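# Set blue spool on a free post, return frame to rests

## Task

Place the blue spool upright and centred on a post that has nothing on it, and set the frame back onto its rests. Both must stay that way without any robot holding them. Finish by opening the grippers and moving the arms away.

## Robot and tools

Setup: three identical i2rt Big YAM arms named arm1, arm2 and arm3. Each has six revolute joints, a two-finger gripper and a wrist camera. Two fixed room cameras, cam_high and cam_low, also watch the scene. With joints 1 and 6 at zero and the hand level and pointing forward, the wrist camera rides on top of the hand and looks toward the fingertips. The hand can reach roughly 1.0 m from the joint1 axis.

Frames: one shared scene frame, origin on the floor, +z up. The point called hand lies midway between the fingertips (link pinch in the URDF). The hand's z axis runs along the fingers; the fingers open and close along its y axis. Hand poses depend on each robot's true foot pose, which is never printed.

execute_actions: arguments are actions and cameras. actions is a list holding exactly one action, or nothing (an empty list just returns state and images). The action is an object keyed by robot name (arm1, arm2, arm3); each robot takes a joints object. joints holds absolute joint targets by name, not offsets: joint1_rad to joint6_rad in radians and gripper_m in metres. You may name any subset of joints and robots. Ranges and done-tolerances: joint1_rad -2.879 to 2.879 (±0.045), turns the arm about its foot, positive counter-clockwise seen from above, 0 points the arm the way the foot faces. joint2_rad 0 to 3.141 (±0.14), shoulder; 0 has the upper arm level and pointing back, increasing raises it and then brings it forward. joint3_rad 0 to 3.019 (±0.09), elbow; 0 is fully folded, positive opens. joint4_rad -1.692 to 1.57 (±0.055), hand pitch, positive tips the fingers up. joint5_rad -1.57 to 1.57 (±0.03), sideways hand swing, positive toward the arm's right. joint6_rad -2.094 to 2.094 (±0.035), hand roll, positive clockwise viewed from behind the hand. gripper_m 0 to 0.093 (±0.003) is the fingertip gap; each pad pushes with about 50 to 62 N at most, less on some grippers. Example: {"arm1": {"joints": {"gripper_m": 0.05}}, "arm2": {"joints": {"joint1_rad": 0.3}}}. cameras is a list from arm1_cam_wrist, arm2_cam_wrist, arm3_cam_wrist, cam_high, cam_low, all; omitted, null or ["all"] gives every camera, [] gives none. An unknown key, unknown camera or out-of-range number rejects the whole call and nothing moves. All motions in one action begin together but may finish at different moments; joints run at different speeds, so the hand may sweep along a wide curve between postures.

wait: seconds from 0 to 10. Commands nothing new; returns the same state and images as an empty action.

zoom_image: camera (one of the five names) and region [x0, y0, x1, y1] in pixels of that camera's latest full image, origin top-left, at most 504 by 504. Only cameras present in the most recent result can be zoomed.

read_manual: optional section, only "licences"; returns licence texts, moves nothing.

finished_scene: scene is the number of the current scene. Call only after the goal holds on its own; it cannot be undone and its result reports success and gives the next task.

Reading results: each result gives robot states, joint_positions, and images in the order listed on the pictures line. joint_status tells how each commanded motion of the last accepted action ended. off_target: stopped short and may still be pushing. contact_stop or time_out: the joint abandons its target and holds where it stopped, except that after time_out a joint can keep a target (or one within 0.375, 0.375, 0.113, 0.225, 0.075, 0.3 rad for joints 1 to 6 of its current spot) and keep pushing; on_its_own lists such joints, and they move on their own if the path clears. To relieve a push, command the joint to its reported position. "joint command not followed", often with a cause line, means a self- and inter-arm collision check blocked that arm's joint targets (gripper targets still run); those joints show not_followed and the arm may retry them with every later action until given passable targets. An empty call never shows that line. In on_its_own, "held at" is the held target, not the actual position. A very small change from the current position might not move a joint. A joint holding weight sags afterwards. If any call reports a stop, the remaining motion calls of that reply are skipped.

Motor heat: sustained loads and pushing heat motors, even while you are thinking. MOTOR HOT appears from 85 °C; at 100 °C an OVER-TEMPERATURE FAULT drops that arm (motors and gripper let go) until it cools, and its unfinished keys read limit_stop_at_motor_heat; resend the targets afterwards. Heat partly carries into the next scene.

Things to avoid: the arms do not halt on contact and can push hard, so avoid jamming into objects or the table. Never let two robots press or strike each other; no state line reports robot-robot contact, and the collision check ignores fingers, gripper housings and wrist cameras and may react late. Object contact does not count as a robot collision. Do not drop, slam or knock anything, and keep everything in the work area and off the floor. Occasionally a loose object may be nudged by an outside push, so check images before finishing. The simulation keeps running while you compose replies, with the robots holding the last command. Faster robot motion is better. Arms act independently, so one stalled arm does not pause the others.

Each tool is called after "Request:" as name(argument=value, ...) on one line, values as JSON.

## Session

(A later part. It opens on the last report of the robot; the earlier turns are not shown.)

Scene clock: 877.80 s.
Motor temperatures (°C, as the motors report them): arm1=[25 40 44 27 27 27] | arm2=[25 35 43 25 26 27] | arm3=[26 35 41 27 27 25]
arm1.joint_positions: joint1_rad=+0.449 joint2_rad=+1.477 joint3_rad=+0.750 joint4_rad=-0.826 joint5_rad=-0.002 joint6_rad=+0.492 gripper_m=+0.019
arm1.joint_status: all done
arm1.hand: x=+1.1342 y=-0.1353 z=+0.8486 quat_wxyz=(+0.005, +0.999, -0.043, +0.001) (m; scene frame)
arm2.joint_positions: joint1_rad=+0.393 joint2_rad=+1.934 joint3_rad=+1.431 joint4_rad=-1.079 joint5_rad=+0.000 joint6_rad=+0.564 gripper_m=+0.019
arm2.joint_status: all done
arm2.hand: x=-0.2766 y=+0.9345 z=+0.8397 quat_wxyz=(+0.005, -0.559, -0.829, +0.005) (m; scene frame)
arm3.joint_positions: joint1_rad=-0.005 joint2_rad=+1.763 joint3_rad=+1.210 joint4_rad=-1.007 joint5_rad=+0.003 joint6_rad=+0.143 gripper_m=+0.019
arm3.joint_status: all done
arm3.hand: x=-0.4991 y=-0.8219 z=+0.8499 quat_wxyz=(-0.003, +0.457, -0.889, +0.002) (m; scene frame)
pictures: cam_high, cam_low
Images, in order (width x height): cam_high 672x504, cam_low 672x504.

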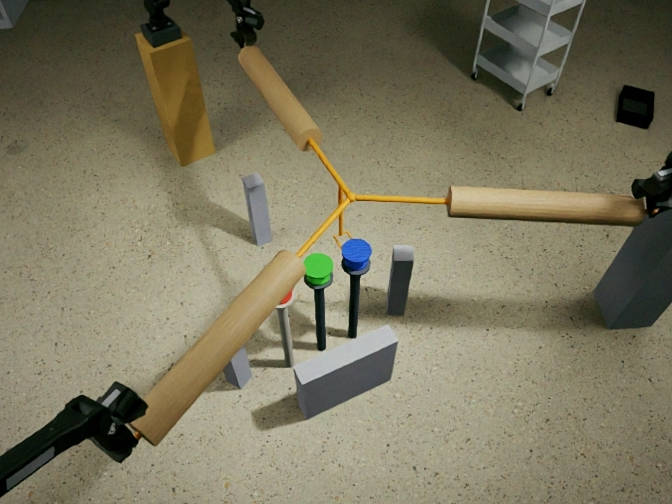

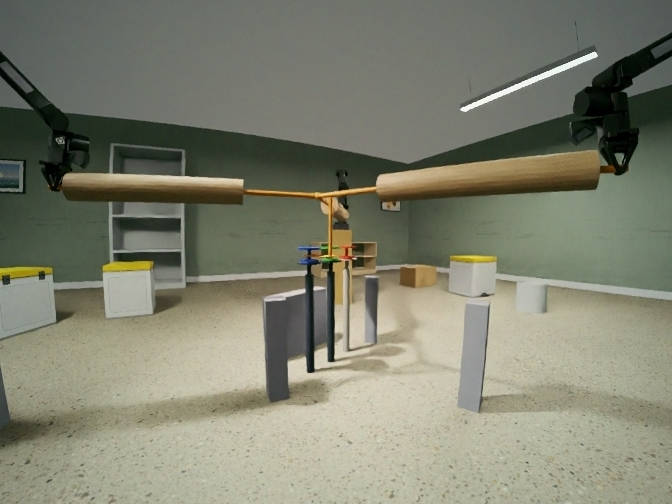

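Request:
execute_actions(actions=[{"arm1": {"joints": {"joint1_rad": 0.3035, "joint6_rad": 0.335}}, "arm2": {"joints": {"joint1_rad": 0.439, "joint2_rad": 1.8026, "joint3_rad": 1.294, "joint4_rad": -1.03, "joint6_rad": 0.619}}, "arm3": {"joints": {"joint1_rad": 0.0595, "joint2_rad": 1.831, "joint3_rad": 1.383, "joint4_rad": -1.057, "joint6_rad": 0.215}}}], cameras=[])

Request:
execute_actions(actions=[{"arm1": {"joints": {"joint1_rad": 0.1634, "joint2_rad": 1.485, "joint3_rad": 0.829, "joint4_rad": -0.844, "joint6_rad": 0.195}}, "arm2": {"joints": {"joint1_rad": 0.499, "joint2_rad": 1.712, "joint3_rad": 1.164, "joint4_rad": -0.989, "joint6_rad": 0.679}}, "arm3": {"joints": {"joint1_rad": 0.124, "joint2_rad": 1.912, "joint3_rad": 1.509, "joint4_rad": -1.10, "joint6_rad": 0.279}}}], cameras=["cam_high", "cam_low"])

Scene clock: 890.63 s.
Motor temperatures (°C, as the motors report them): arm1=[25 40 44 27 27 27] | arm2=[25 35 43 25 26 27] | arm3=[26 35 45 27 27 25]
arm1.joint_positions: joint1_rad=+0.297 joint2_rad=+1.477 joint3_rad=+0.748 joint4_rad=-0.825 joint5_rad=+0.003 joint6_rad=+0.338 gripper_m=+0.019
arm1.joint_status: all done
arm1.hand: x=+1.1176 y=-0.0850 z=+0.8478 quat_wxyz=(+0.002, +0.999, -0.043, +0.000) (m; scene frame)
arm2.joint_positions: joint1_rad=+0.445 joint2_rad=+1.826 joint3_rad=+1.285 joint4_rad=-1.029 joint5_rad=-0.002 joint6_rad=+0.614 gripper_m=+0.019
arm2.joint_status: all done
arm2.hand: x=-0.2948 y=+0.9807 z=+0.8464 quat_wxyz=(-0.001, -0.558, -0.830, +0.004) (m; scene frame)
arm3.joint_positions: joint1_rad=+0.060 joint2_rad=+1.844 joint3_rad=+1.328 joint4_rad=-1.048 joint5_rad=+0.002 joint6_rad=+0.206 gripper_m=+0.019
arm3.joint_status: all done
arm3.hand: x=-0.5137 y=-0.7765 z=+0.8489 quat_wxyz=(-0.001, +0.458, -0.889, +0.003) (m; scene frame)
pictures: none
No camera images: the call's "cameras" was empty. Leave "cameras" out to get every camera's image.

Scene clock: 891.53 s.
Motor temperatures (°C, as the motors report them): arm1=[25 39 44 27 27 27] | arm2=[25 35 43 25 26 27] | arm3=[26 35 45 27 27 25]
arm1.joint_positions: joint1_rad=+0.157 joint2_rad=+1.489 joint3_rad=+0.776 joint4_rad=-0.830 joint5_rad=+0.005 joint6_rad=+0.199 gripper_m=+0.019
arm1.joint_status: all done
arm1.hand: x=+1.0976 y=-0.0389 z=+0.8518 quat_wxyz=(+0.001, +0.999, -0.043, -0.006) (m; scene frame)
arm2.joint_positions: joint1_rad=+0.505 joint2_rad=+1.736 joint3_rad=+1.153 joint4_rad=-0.984 joint5_rad=-0.003 joint6_rad=+0.674 gripper_m=+0.019
arm2.joint_status: all done
arm2.hand: x=-0.3138 y=+1.0268 z=+0.8455 quat_wxyz=(-0.002, -0.558, -0.830, +0.003) (m; scene frame)
arm3.joint_positions: joint1_rad=+0.125 joint2_rad=+1.925 joint3_rad=+1.450 joint4_rad=-1.090 joint5_rad=+0.003 joint6_rad=+0.271 gripper_m=+0.019
arm3.joint_status: all done
arm3.hand: x=-0.5334 y=-0.7313 z=+0.8478 quat_wxyz=(-0.001, +0.458, -0.889, +0.003) (m; scene frame)
pictures: cam_high, cam_low
Images, in order (width x height): cam_high 672x504, cam_low 672x504.

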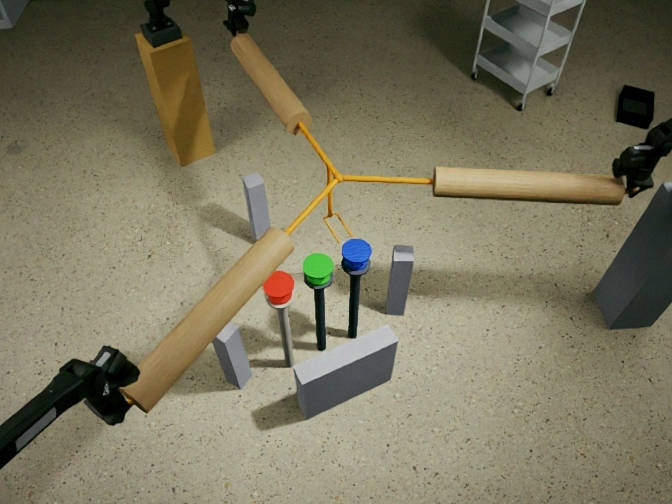

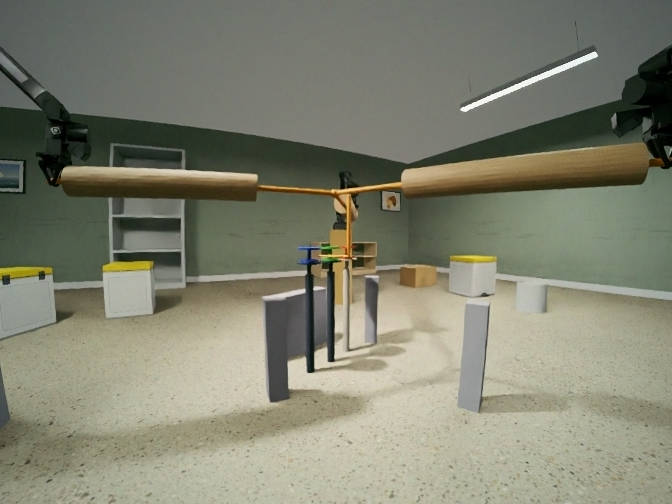

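Request:
execute_actions(actions=[{"arm1": {"joints": {"joint1_rad": 0.103, "joint2_rad": 1.698, "joint3_rad": 0.964, "joint4_rad": -0.7485, "joint6_rad": 0.132}}, "arm2": {"joints": {"joint1_rad": 0.451, "joint2_rad": 1.657, "joint3_rad": 0.949, "joint4_rad": -0.835, "joint6_rad": 0.612}}, "arm3": {"joints": {"joint1_rad": 0.227, "joint2_rad": 1.943, "joint3_rad": 1.394, "joint4_rad": -0.984, "joint6_rad": 0.377}}}], cameras=[])

Request:
execute_actions(actions=[{"arm1": {"joints": {"joint1_rad": 0.06, "joint2_rad": 1.893, "joint3_rad": 1.125, "joint4_rad": -0.715, "joint6_rad": 0.084}}, "arm2": {"joints": {"joint1_rad": 0.3815, "joint2_rad": 1.628, "joint3_rad": 0.746, "joint4_rad": -0.666, "joint6_rad": 0.537}}, "arm3": {"joints": {"joint1_rad": 0.33, "joint2_rad": 2.0015, "joint3_rad": 1.365, "joint4_rad": -0.896, "joint6_rad": 0.474}}}], cameras=[])

Request:
execute_actions(actions=[{"arm1": {"joints": {"joint1_rad": 0.026, "joint2_rad": 2.079, "joint3_rad": 1.314, "joint4_rad": -0.735, "joint6_rad": 0.046}}, "arm2": {"joints": {"joint1_rad": 0.2835, "joint2_rad": 1.655, "joint3_rad": 0.566, "joint4_rad": -0.475, "joint6_rad": 0.433}}, "arm3": {"joints": {"joint1_rad": 0.433, "joint2_rad": 2.078, "joint3_rad": 1.37, "joint4_rad": -0.822, "joint6_rad": 0.572}}}], cameras=["cam_high", "cam_low"])

Scene clock: 941.80 s.
Motor temperatures (°C, as the motors report them): arm1=[25 39 50 27 27 27] | arm2=[25 34 42 25 26 27] | arm3=[26 37 49 27 27 25]
arm1.joint_positions: joint1_rad=+0.106 joint2_rad=+1.720 joint3_rad=+0.923 joint4_rad=-0.753 joint5_rad=+0.003 joint6_rad=+0.144 gripper_m=+0.019
arm1.joint_status: all done
arm1.hand: x=+1.0338 y=-0.0255 z=+0.8087 quat_wxyz=(+0.001, +0.999, -0.040, -0.002) (m; scene frame)
arm2.joint_positions: joint1_rad=+0.453 joint2_rad=+1.679 joint3_rad=+0.937 joint4_rad=-0.838 joint5_rad=-0.003 joint6_rad=+0.621 gripper_m=+0.019
arm2.joint_status: all done
arm2.hand: x=-0.3781 y=+1.0378 z=+0.8050 quat_wxyz=(+0.004, -0.557, -0.830, +0.004) (m; scene frame)
arm3.joint_positions: joint1_rad=+0.236 joint2_rad=+1.957 joint3_rad=+1.390 joint4_rad=-0.995 joint5_rad=-0.001 joint6_rad=+0.378 gripper_m=+0.019
arm3.joint_status: all done
arm3.hand: x=-0.5948 y=-0.7198 z=+0.8107 quat_wxyz=(+0.000, +0.460, -0.888, +0.000) (m; scene frame)
pictures: none
No camera images: the call's "cameras" was empty. Leave "cameras" out to get every camera's image.

Scene clock: 942.80 s.
Motor temperatures (°C, as the motors report them): arm1=[25 39 49 27 27 27] | arm2=[25 34 42 25 26 27] | arm3=[26 37 49 27 27 25]
arm1.joint_positions: joint1_rad=+0.061 joint2_rad=+1.917 joint3_rad=+1.086 joint4_rad=-0.718 joint5_rad=+0.004 joint6_rad=+0.094 gripper_m=+0.019
arm1.joint_status: all done
arm1.hand: x=+0.9741 y=-0.0077 z=+0.7676 quat_wxyz=(+0.000, +0.999, -0.038, -0.003) (m; scene frame)
arm2.joint_positions: joint1_rad=+0.382 joint2_rad=+1.648 joint3_rad=+0.737 joint4_rad=-0.670 joint5_rad=+0.000 joint6_rad=+0.545 gripper_m=+0.019
arm2.joint_status: all done
arm2.hand: x=-0.4427 y=+1.0482 z=+0.7643 quat_wxyz=(+0.005, -0.555, -0.832, +0.005) (m; scene frame)
arm3.joint_positions: joint1_rad=+0.338 joint2_rad=+2.021 joint3_rad=+1.359 joint4_rad=-0.900 joint5_rad=-0.001 joint6_rad=+0.475 gripper_m=+0.019
arm3.joint_status: all done
arm3.hand: x=-0.6503 y=-0.7099 z=+0.7673 quat_wxyz=(+0.000, +0.462, -0.887, +0.000) (m; scene frame)
pictures: none
No camera images: the call's "cameras" was empty. Leave "cameras" out to get every camera's image.

Scene clock: 943.73 s.
Motor temperatures (°C, as the motors report them): arm1=[25 39 49 27 27 27] | arm2=[25 33 42 25 26 27] | arm3=[26 37 48 27 27 25]
arm1.joint_positions: joint1_rad=+0.024 joint2_rad=+2.102 joint3_rad=+1.279 joint4_rad=-0.731 joint5_rad=+0.003 joint6_rad=+0.051 gripper_m=+0.019
arm1.joint_status: all done
arm1.hand: x=+0.9159 y=+0.0111 z=+0.7273 quat_wxyz=(-0.001, +0.999, -0.035, +0.000) (m; scene frame)
arm2.joint_positions: joint1_rad=+0.281 joint2_rad=+1.659 joint3_rad=+0.560 joint4_rad=-0.482 joint5_rad=+0.002 joint6_rad=+0.438 gripper_m=+0.019
arm2.joint_status: all done
arm2.hand: x=-0.5074 y=+1.0580 z=+0.7250 quat_wxyz=(+0.005, -0.552, -0.834, +0.005) (m; scene frame)
arm3.joint_positions: joint1_rad=+0.437 joint2_rad=+2.097 joint3_rad=+1.359 joint4_rad=-0.821 joint5_rad=+0.000 joint6_rad=+0.568 gripper_m=+0.019
arm3.joint_status: all done
arm3.hand: x=-0.7040 y=-0.7009 z=+0.7267 quat_wxyz=(+0.000, +0.464, -0.886, -0.001) (m; scene frame)
pictures: cam_high, cam_low
Images, in order (width x height): cam_high 672x504, cam_low 672x504.

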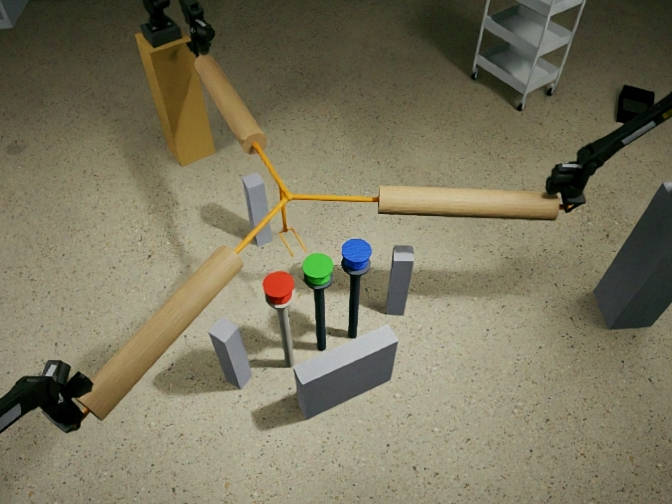

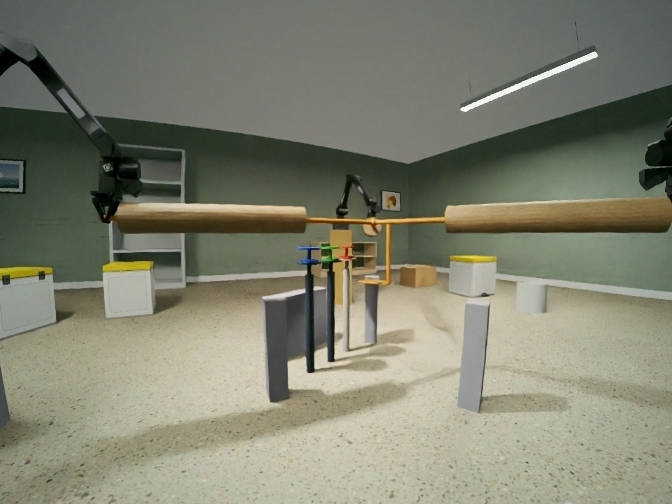

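Request:
execute_actions(actions=[{"arm1": {"joints": {"joint2_rad": 2.218, "joint3_rad": 1.329, "joint4_rad": -0.602}}, "arm2": {"joints": {"joint2_rad": 1.905, "joint3_rad": 0.568, "joint4_rad": -0.221}}, "arm3": {"joints": {"joint2_rad": 2.206, "joint3_rad": 1.39, "joint4_rad": -0.695}}}], cameras=[])

Request:
execute_actions(actions=[{"arm1": {"joints": {"joint2_rad": 2.35, "joint3_rad": 1.367, "joint4_rad": -0.508}}, "arm2": {"joints": {"joint2_rad": 2.13, "joint3_rad": 0.612, "joint4_rad": -0.036}}, "arm3": {"joints": {"joint2_rad": 2.33, "joint3_rad": 1.425, "joint4_rad": -0.598}}}], cameras=[])

Request:
execute_actions(actions=[{"arm1": {"joints": {"joint2_rad": 2.489, "joint3_rad": 1.43, "joint4_rad": -0.432}}, "arm2": {"joints": {"joint2_rad": 2.345, "joint3_rad": 0.68, "joint4_rad": 0.106}}, "arm3": {"joints": {"joint2_rad": 2.462, "joint3_rad": 1.476, "joint4_rad": -0.517}}}], cameras=["cam_high", "cam_low"])

Scene clock: 977.37 s.
Motor temperatures (°C, as the motors report them): arm1=[25 43 47 27 27 27] | arm2=[25 32 39 25 26 27] | arm3=[26 38 43 27 27 25]
arm1.joint_positions: joint1_rad=+0.024 joint2_rad=+2.246 joint3_rad=+1.291 joint4_rad=-0.603 joint5_rad=+0.004 joint6_rad=+0.051 gripper_m=+0.019
arm1.joint_status: all done
arm1.hand: x=+0.9179 y=+0.0109 z=+0.6567 quat_wxyz=(-0.001, +0.999, -0.035, +0.002) (m; scene frame)
arm2.joint_positions: joint1_rad=+0.281 joint2_rad=+1.915 joint3_rad=+0.564 joint4_rad=-0.227 joint5_rad=+0.001 joint6_rad=+0.437 gripper_m=+0.019
arm2.joint_status: all done
arm2.hand: x=-0.5066 y=+1.0564 z=+0.6550 quat_wxyz=(+0.003, -0.552, -0.834, +0.005) (m; scene frame)
arm3.joint_positions: joint1_rad=+0.431 joint2_rad=+2.232 joint3_rad=+1.359 joint4_rad=-0.691 joint5_rad=+0.001 joint6_rad=+0.566 gripper_m=+0.019
arm3.joint_status: all done
arm3.hand: x=-0.7006 y=-0.7026 z=+0.6550 quat_wxyz=(+0.000, +0.462, -0.887, +0.001) (m; scene frame)
pictures: none
No camera images: the call's "cameras" was empty. Leave "cameras" out to get every camera's image.

Scene clock: 978.30 s.
Motor temperatures (°C, as the motors report them): arm1=[25 43 47 27 27 27] | arm2=[25 32 39 25 26 27] | arm3=[26 38 43 27 27 25]
arm1.joint_positions: joint1_rad=+0.026 joint2_rad=+2.375 joint3_rad=+1.330 joint4_rad=-0.513 joint5_rad=+0.003 joint6_rad=+0.051 gripper_m=+0.019
arm1.joint_status: all done
arm1.hand: x=+0.9176 y=+0.0099 z=+0.5986 quat_wxyz=(+0.000, +0.999, -0.034, +0.002) (m; scene frame)
arm2.joint_positions: joint1_rad=+0.281 joint2_rad=+2.143 joint3_rad=+0.610 joint4_rad=-0.046 joint5_rad=-0.001 joint6_rad=+0.437 gripper_m=+0.019
arm2.joint_status: all done
arm2.hand: x=-0.5060 y=+1.0555 z=+0.5940 quat_wxyz=(+0.004, -0.552, -0.834, +0.004) (m; scene frame)
arm3.joint_positions: joint1_rad=+0.430 joint2_rad=+2.353 joint3_rad=+1.386 joint4_rad=-0.597 joint5_rad=+0.002 joint6_rad=+0.566 gripper_m=+0.019
arm3.joint_status: all done
arm3.hand: x=-0.7000 y=-0.7028 z=+0.5967 quat_wxyz=(+0.000, +0.462, -0.887, +0.002) (m; scene frame)
pictures: none
No camera images: the call's "cameras" was empty. Leave "cameras" out to get every camera's image.

Scene clock: 979.20 s.
Motor temperatures (°C, as the motors report them): arm1=[25 43 47 27 27 27] | arm2=[25 32 39 25 26 27] | arm3=[26 38 43 27 27 25]
arm1.joint_positions: joint1_rad=+0.026 joint2_rad=+2.515 joint3_rad=+1.396 joint4_rad=-0.438 joint5_rad=+0.002 joint6_rad=+0.051 gripper_m=+0.019
arm1.joint_status: all done
arm1.hand: x=+0.9166 y=+0.0095 z=+0.5386 quat_wxyz=(+0.000, +0.999, -0.034, +0.002) (m; scene frame)
arm2.joint_positions: joint1_rad=+0.283 joint2_rad=+2.357 joint3_rad=+0.682 joint4_rad=+0.097 joint5_rad=-0.001 joint6_rad=+0.437 gripper_m=+0.019
arm2.joint_status: all done
arm2.hand: x=-0.5062 y=+1.0554 z=+0.5336 quat_wxyz=(+0.003, -0.551, -0.834, +0.004) (m; scene frame)
arm3.joint_positions: joint1_rad=+0.431 joint2_rad=+2.486 joint3_rad=+1.440 joint4_rad=-0.518 joint5_rad=+0.001 joint6_rad=+0.566 gripper_m=+0.019
arm3.joint_status: all done
arm3.hand: x=-0.7005 y=-0.7028 z=+0.5367 quat_wxyz=(+0.000, +0.462, -0.887, +0.002) (m; scene frame)
pictures: cam_high, cam_low
Images, in order (width x height): cam_high 672x504, cam_low 672x504.

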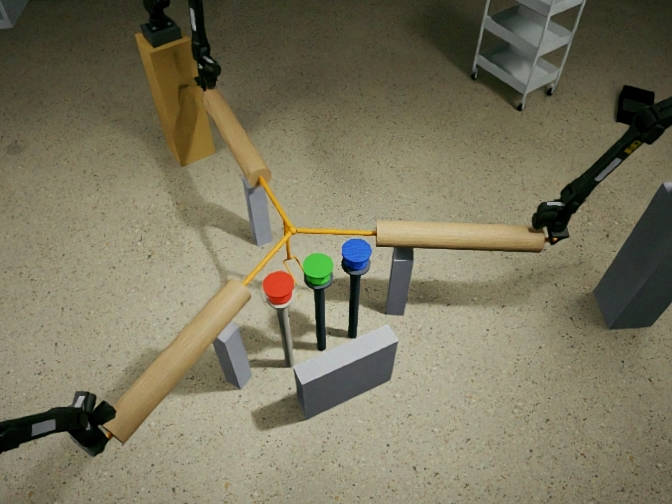

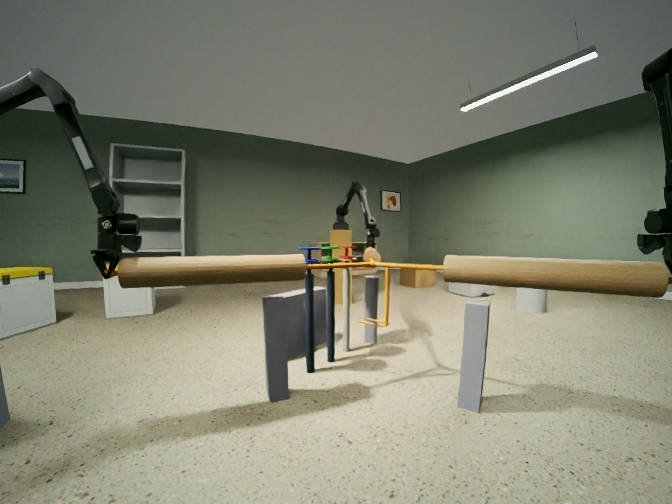

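Request:
execute_actions(actions=[{"arm1": {"joints": {"joint2_rad": 2.6055, "joint3_rad": 1.50, "joint4_rad": -0.383}}, "arm2": {"joints": {"joint2_rad": 2.508, "joint3_rad": 0.751, "joint4_rad": 0.196}}, "arm3": {"joints": {"joint2_rad": 2.572, "joint3_rad": 1.539, "joint4_rad": -0.468}}}], cameras=[])

Request:
execute_actions(actions=[{"arm1": {"joints": {"joint2_rad": 2.675, "joint3_rad": 1.529, "joint4_rad": -0.368}}, "arm2": {"joints": {"joint2_rad": 2.578, "joint3_rad": 0.788, "joint4_rad": 0.222}}, "arm3": {"joints": {"joint2_rad": 2.635, "joint3_rad": 1.565, "joint4_rad": -0.45}}}], cameras=["cam_high", "cam_low"])

Scene clock: 987.33 s.
Motor temperatures (°C, as the motors report them): arm1=[25 44 46 27 27 27] | arm2=[25 32 38 25 26 27] | arm3=[26 39 43 27 27 25]
arm1.joint_positions: joint1_rad=+0.026 joint2_rad=+2.629 joint3_rad=+1.468 joint4_rad=-0.392 joint5_rad=+0.002 joint6_rad=+0.051 gripper_m=+0.019
arm1.joint_status: all done
arm1.hand: x=+0.9144 y=+0.0095 z=+0.4914 quat_wxyz=(+0.000, +0.999, -0.034, +0.000) (m; scene frame)
arm2.joint_positions: joint1_rad=+0.283 joint2_rad=+2.520 joint3_rad=+0.756 joint4_rad=+0.188 joint5_rad=-0.001 joint6_rad=+0.437 gripper_m=+0.019
arm2.joint_status: all done
arm2.hand: x=-0.5074 y=+1.0558 z=+0.4844 quat_wxyz=(+0.002, -0.551, -0.834, +0.004) (m; scene frame)
arm3.joint_positions: joint1_rad=+0.434 joint2_rad=+2.595 joint3_rad=+1.502 joint4_rad=-0.473 joint5_rad=+0.001 joint6_rad=+0.567 gripper_m=+0.019
arm3.joint_status: all done
arm3.hand: x=-0.7022 y=-0.7019 z=+0.4901 quat_wxyz=(+0.001, +0.464, -0.886, +0.002) (m; scene frame)
pictures: none
No camera images: the call's "cameras" was empty. Leave "cameras" out to get every camera's image.

Scene clock: 988.10 s.
Motor temperatures (°C, as the motors report them): arm1=[25 44 46 27 27 27] | arm2=[25 32 38 25 26 27] | arm3=[26 39 43 27 27 25]
arm1.joint_positions: joint1_rad=+0.026 joint2_rad=+2.677 joint3_rad=+1.500 joint4_rad=-0.378 joint5_rad=+0.002 joint6_rad=+0.051 gripper_m=+0.019
arm1.joint_status: all done
arm1.hand: x=+0.9149 y=+0.0095 z=+0.4715 quat_wxyz=(+0.000, +0.999, -0.034, +0.001) (m; scene frame)
arm2.joint_positions: joint1_rad=+0.283 joint2_rad=+2.578 joint3_rad=+0.790 joint4_rad=+0.214 joint5_rad=-0.001 joint6_rad=+0.437 gripper_m=+0.019
arm2.joint_status: all done
arm2.hand: x=-0.5074 y=+1.0558 z=+0.4658 quat_wxyz=(+0.001, -0.551, -0.834, +0.004) (m; scene frame)
arm3.joint_positions: joint1_rad=+0.434 joint2_rad=+2.639 joint3_rad=+1.530 joint4_rad=-0.459 joint5_rad=+0.001 joint6_rad=+0.567 gripper_m=+0.019
arm3.joint_status: all done
arm3.hand: x=-0.7022 y=-0.7020 z=+0.4714 quat_wxyz=(+0.001, +0.464, -0.886, +0.003) (m; scene frame)
pictures: cam_high, cam_low
Images, in order (width x height): cam_high 672x504, cam_low 672x504.

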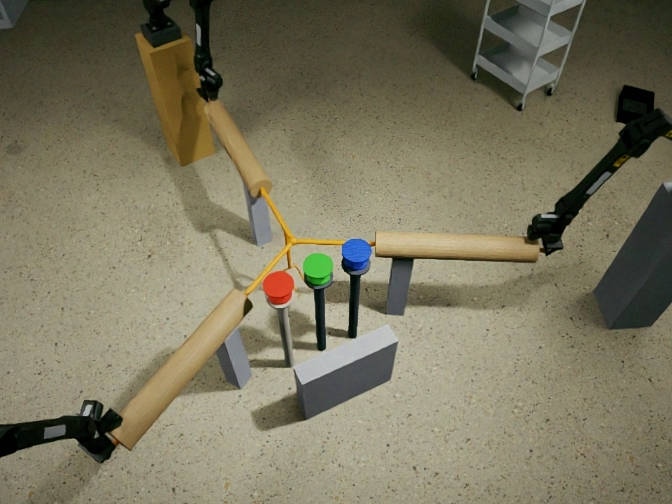

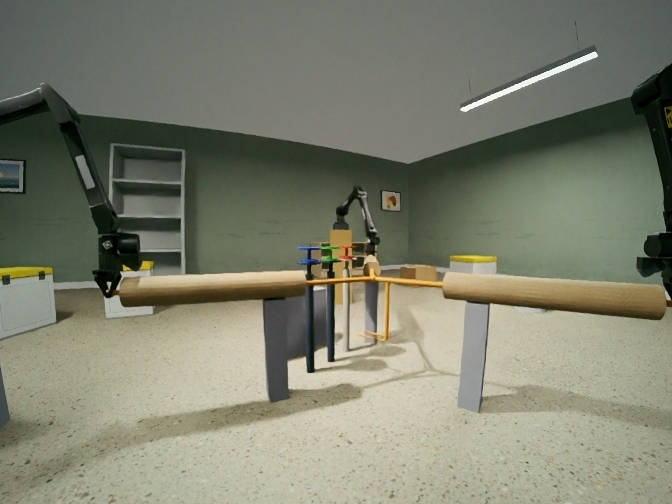

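Request:
execute_actions(actions=[{"arm1": {"joints": {"joint3_rad": 1.50, "gripper_m": 0.09}}, "arm2": {"joints": {"gripper_m": 0.09}}, "arm3": {"joints": {"joint3_rad": 1.53, "gripper_m": 0.09}}}], cameras=["cam_high"])

Request:
execute_actions(actions=[{"arm1": {"joints": {"joint2_rad": 2.37, "joint3_rad": 1.30, "joint4_rad": -0.51}}, "arm2": {"joints": {"joint2_rad": 2.35, "joint3_rad": 0.65, "joint4_rad": 0.10}}, "arm3": {"joints": {"joint2_rad": 2.35, "joint3_rad": 1.36, "joint4_rad": -0.60}}}], cameras=[])

Request:
execute_actions(actions=[{"arm1": {"joints": {"joint2_rad": 2.0, "joint3_rad": 1.0, "joint4_rad": -0.57}}, "arm2": {"joints": {"joint2_rad": 1.95, "joint3_rad": 0.57, "joint4_rad": -0.15}}, "arm3": {"joints": {"joint2_rad": 2.0, "joint3_rad": 1.0, "joint4_rad": -0.57}}}])

Scene clock: 998.17 s.
Motor temperatures (°C, as the motors report them): arm1=[25 44 45 27 27 27] | arm2=[25 32 38 25 26 27] | arm3=[26 39 42 27 27 25]
arm1.joint_positions: joint1_rad=+0.026 joint2_rad=+2.677 joint3_rad=+1.500 joint4_rad=-0.378 joint5_rad=+0.002 joint6_rad=+0.051 gripper_m=+0.090
arm1.joint_status: all done
arm1.hand: x=+0.9149 y=+0.0095 z=+0.4715 quat_wxyz=(+0.000, +0.999, -0.034, +0.001) (m; scene frame)
arm2.joint_positions: joint1_rad=+0.283 joint2_rad=+2.578 joint3_rad=+0.790 joint4_rad=+0.214 joint5_rad=-0.001 joint6_rad=+0.437 gripper_m=+0.090
arm2.joint_status: all done
arm2.hand: x=-0.5072 y=+1.0556 z=+0.4658 quat_wxyz=(+0.001, -0.551, -0.834, +0.004) (m; scene frame)
arm3.joint_positions: joint1_rad=+0.434 joint2_rad=+2.638 joint3_rad=+1.530 joint4_rad=-0.459 joint5_rad=+0.001 joint6_rad=+0.567 gripper_m=+0.090
arm3.joint_status: all done
arm3.hand: x=-0.7021 y=-0.7015 z=+0.4718 quat_wxyz=(+0.001, +0.464, -0.886, +0.002) (m; scene frame)
pictures: cam_high
Images, in order (width x height): cam_high 672x504.

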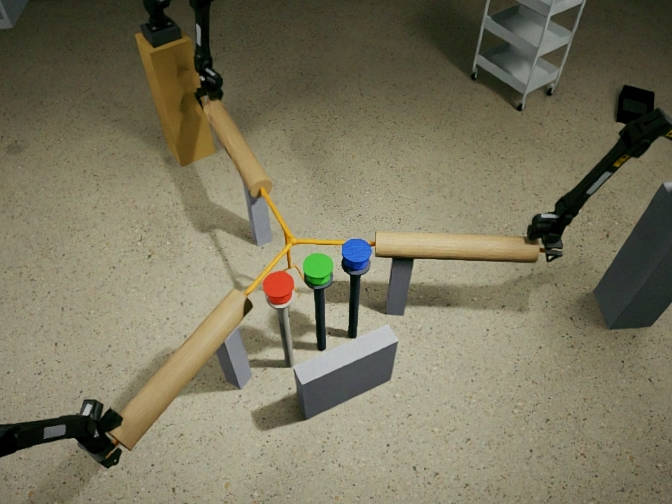

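Scene clock: 999.47 s.
Motor temperatures (°C, as the motors report them): arm1=[25 44 45 27 27 27] | arm2=[25 32 38 25 26 27] | arm3=[26 39 42 27 27 25]
arm1.joint_positions: joint1_rad=+0.026 joint2_rad=+2.348 joint3_rad=+1.296 joint4_rad=-0.502 joint5_rad=+0.002 joint6_rad=+0.051 gripper_m=+0.090
arm1.joint_status: all done
arm1.hand: x=+0.9248 y=+0.0095 z=+0.6058 quat_wxyz=(+0.000, +0.999, -0.034, +0.000) (m; scene frame)
arm2.joint_positions: joint1_rad=+0.283 joint2_rad=+2.345 joint3_rad=+0.652 joint4_rad=+0.105 joint5_rad=-0.001 joint6_rad=+0.437 gripper_m=+0.090
arm2.joint_status: all done
arm2.hand: x=-0.5147 y=+1.0632 z=+0.5382 quat_wxyz=(+0.008, -0.552, -0.834, +0.003) (m; scene frame)
arm3.joint_positions: joint1_rad=+0.434 joint2_rad=+2.330 joint3_rad=+1.360 joint4_rad=-0.593 joint5_rad=+0.001 joint6_rad=+0.567 gripper_m=+0.090
arm3.joint_status: all done
arm3.hand: x=-0.7024 y=-0.7087 z=+0.6033 quat_wxyz=(+0.000, +0.464, -0.886, +0.001) (m; scene frame)
pictures: none
No camera images: the call's "cameras" was empty. Leave "cameras" out to get every camera's image.

Scene clock: 1000.63 s.
Motor temperatures (°C, as the motors report them): arm1=[25 44 44 27 27 27] | arm2=[25 32 38 25 26 27] | arm3=[26 39 42 27 27 25]
arm1.joint_positions: joint1_rad=+0.026 joint2_rad=+1.983 joint3_rad=+1.005 joint4_rad=-0.563 joint5_rad=+0.002 joint6_rad=+0.051 gripper_m=+0.090
arm1.joint_status: all done
arm1.hand: x=+0.9955 y=+0.0085 z=+0.7197 quat_wxyz=(+0.000, +0.999, -0.034, -0.007) (m; scene frame)
arm2.joint_positions: joint1_rad=+0.283 joint2_rad=+1.941 joint3_rad=+0.570 joint4_rad=-0.141 joint5_rad=-0.001 joint6_rad=+0.437 gripper_m=+0.090
arm2.joint_status: all done
arm2.hand: x=-0.4931 y=+1.0453 z=+0.6486 quat_wxyz=(-0.030, -0.551, -0.834, +0.009) (m; scene frame)
arm3.joint_positions: joint1_rad=+0.434 joint2_rad=+1.981 joint3_rad=+1.008 joint4_rad=-0.577 joint5_rad=+0.001 joint6_rad=+0.567 gripper_m=+0.090
arm3.joint_status: all done
arm3.hand: x=-0.7061 y=-0.8023 z=+0.6959 quat_wxyz=(-0.003, +0.464, -0.886, -0.004) (m; scene frame)
pictures: arm1_cam_wrist, arm2_cam_wrist, arm3_cam_wrist, cam_high, cam_low
Images, in order (width x height): arm1_cam_wrist 504x504, arm2_cam_wrist 504x504, arm3_cam_wrist 504x504, cam_high 672x504, cam_low 672x504.

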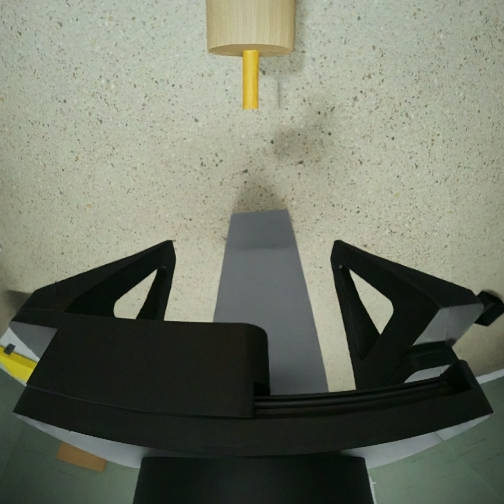

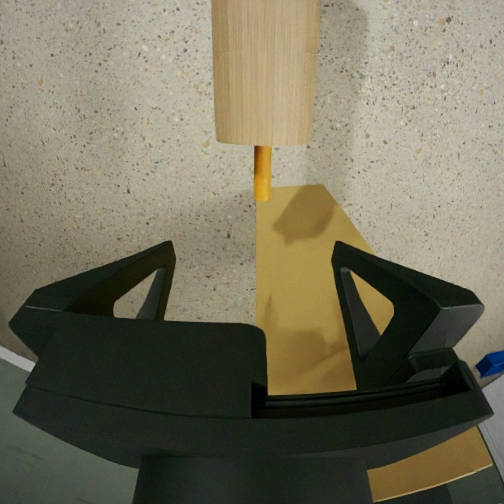

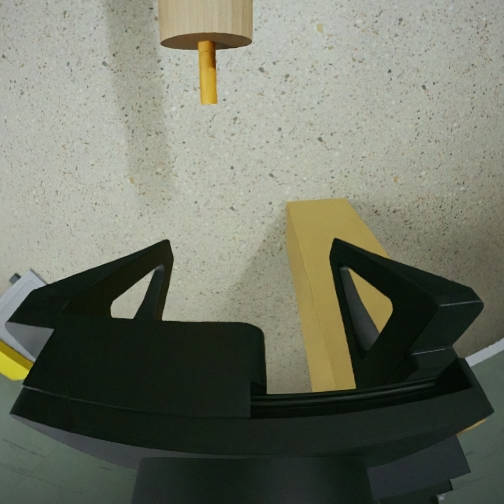

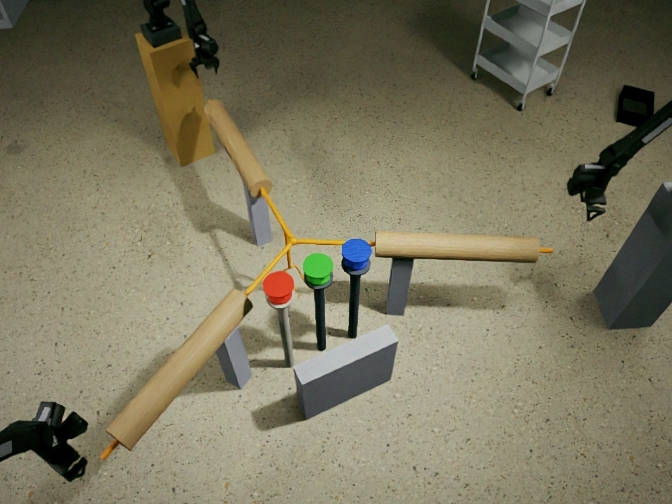

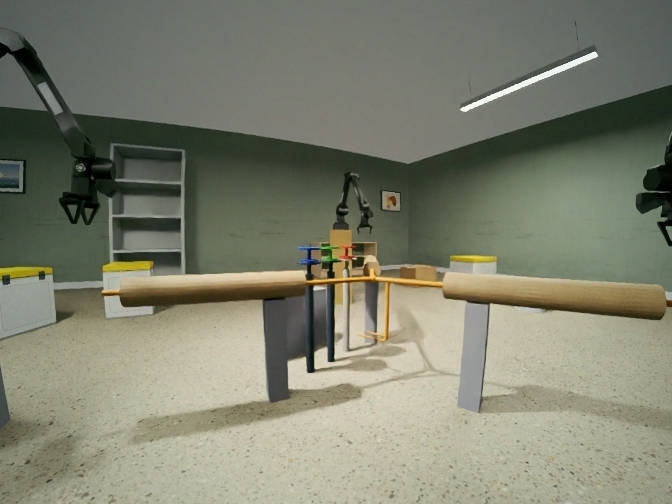

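The frame is back on its rests in its original pose, and the blue spool is centred on the previously empty post. I'm finishing scene 1.

Request:
finished_scene(scene=1)

The scene is finished: the task was done.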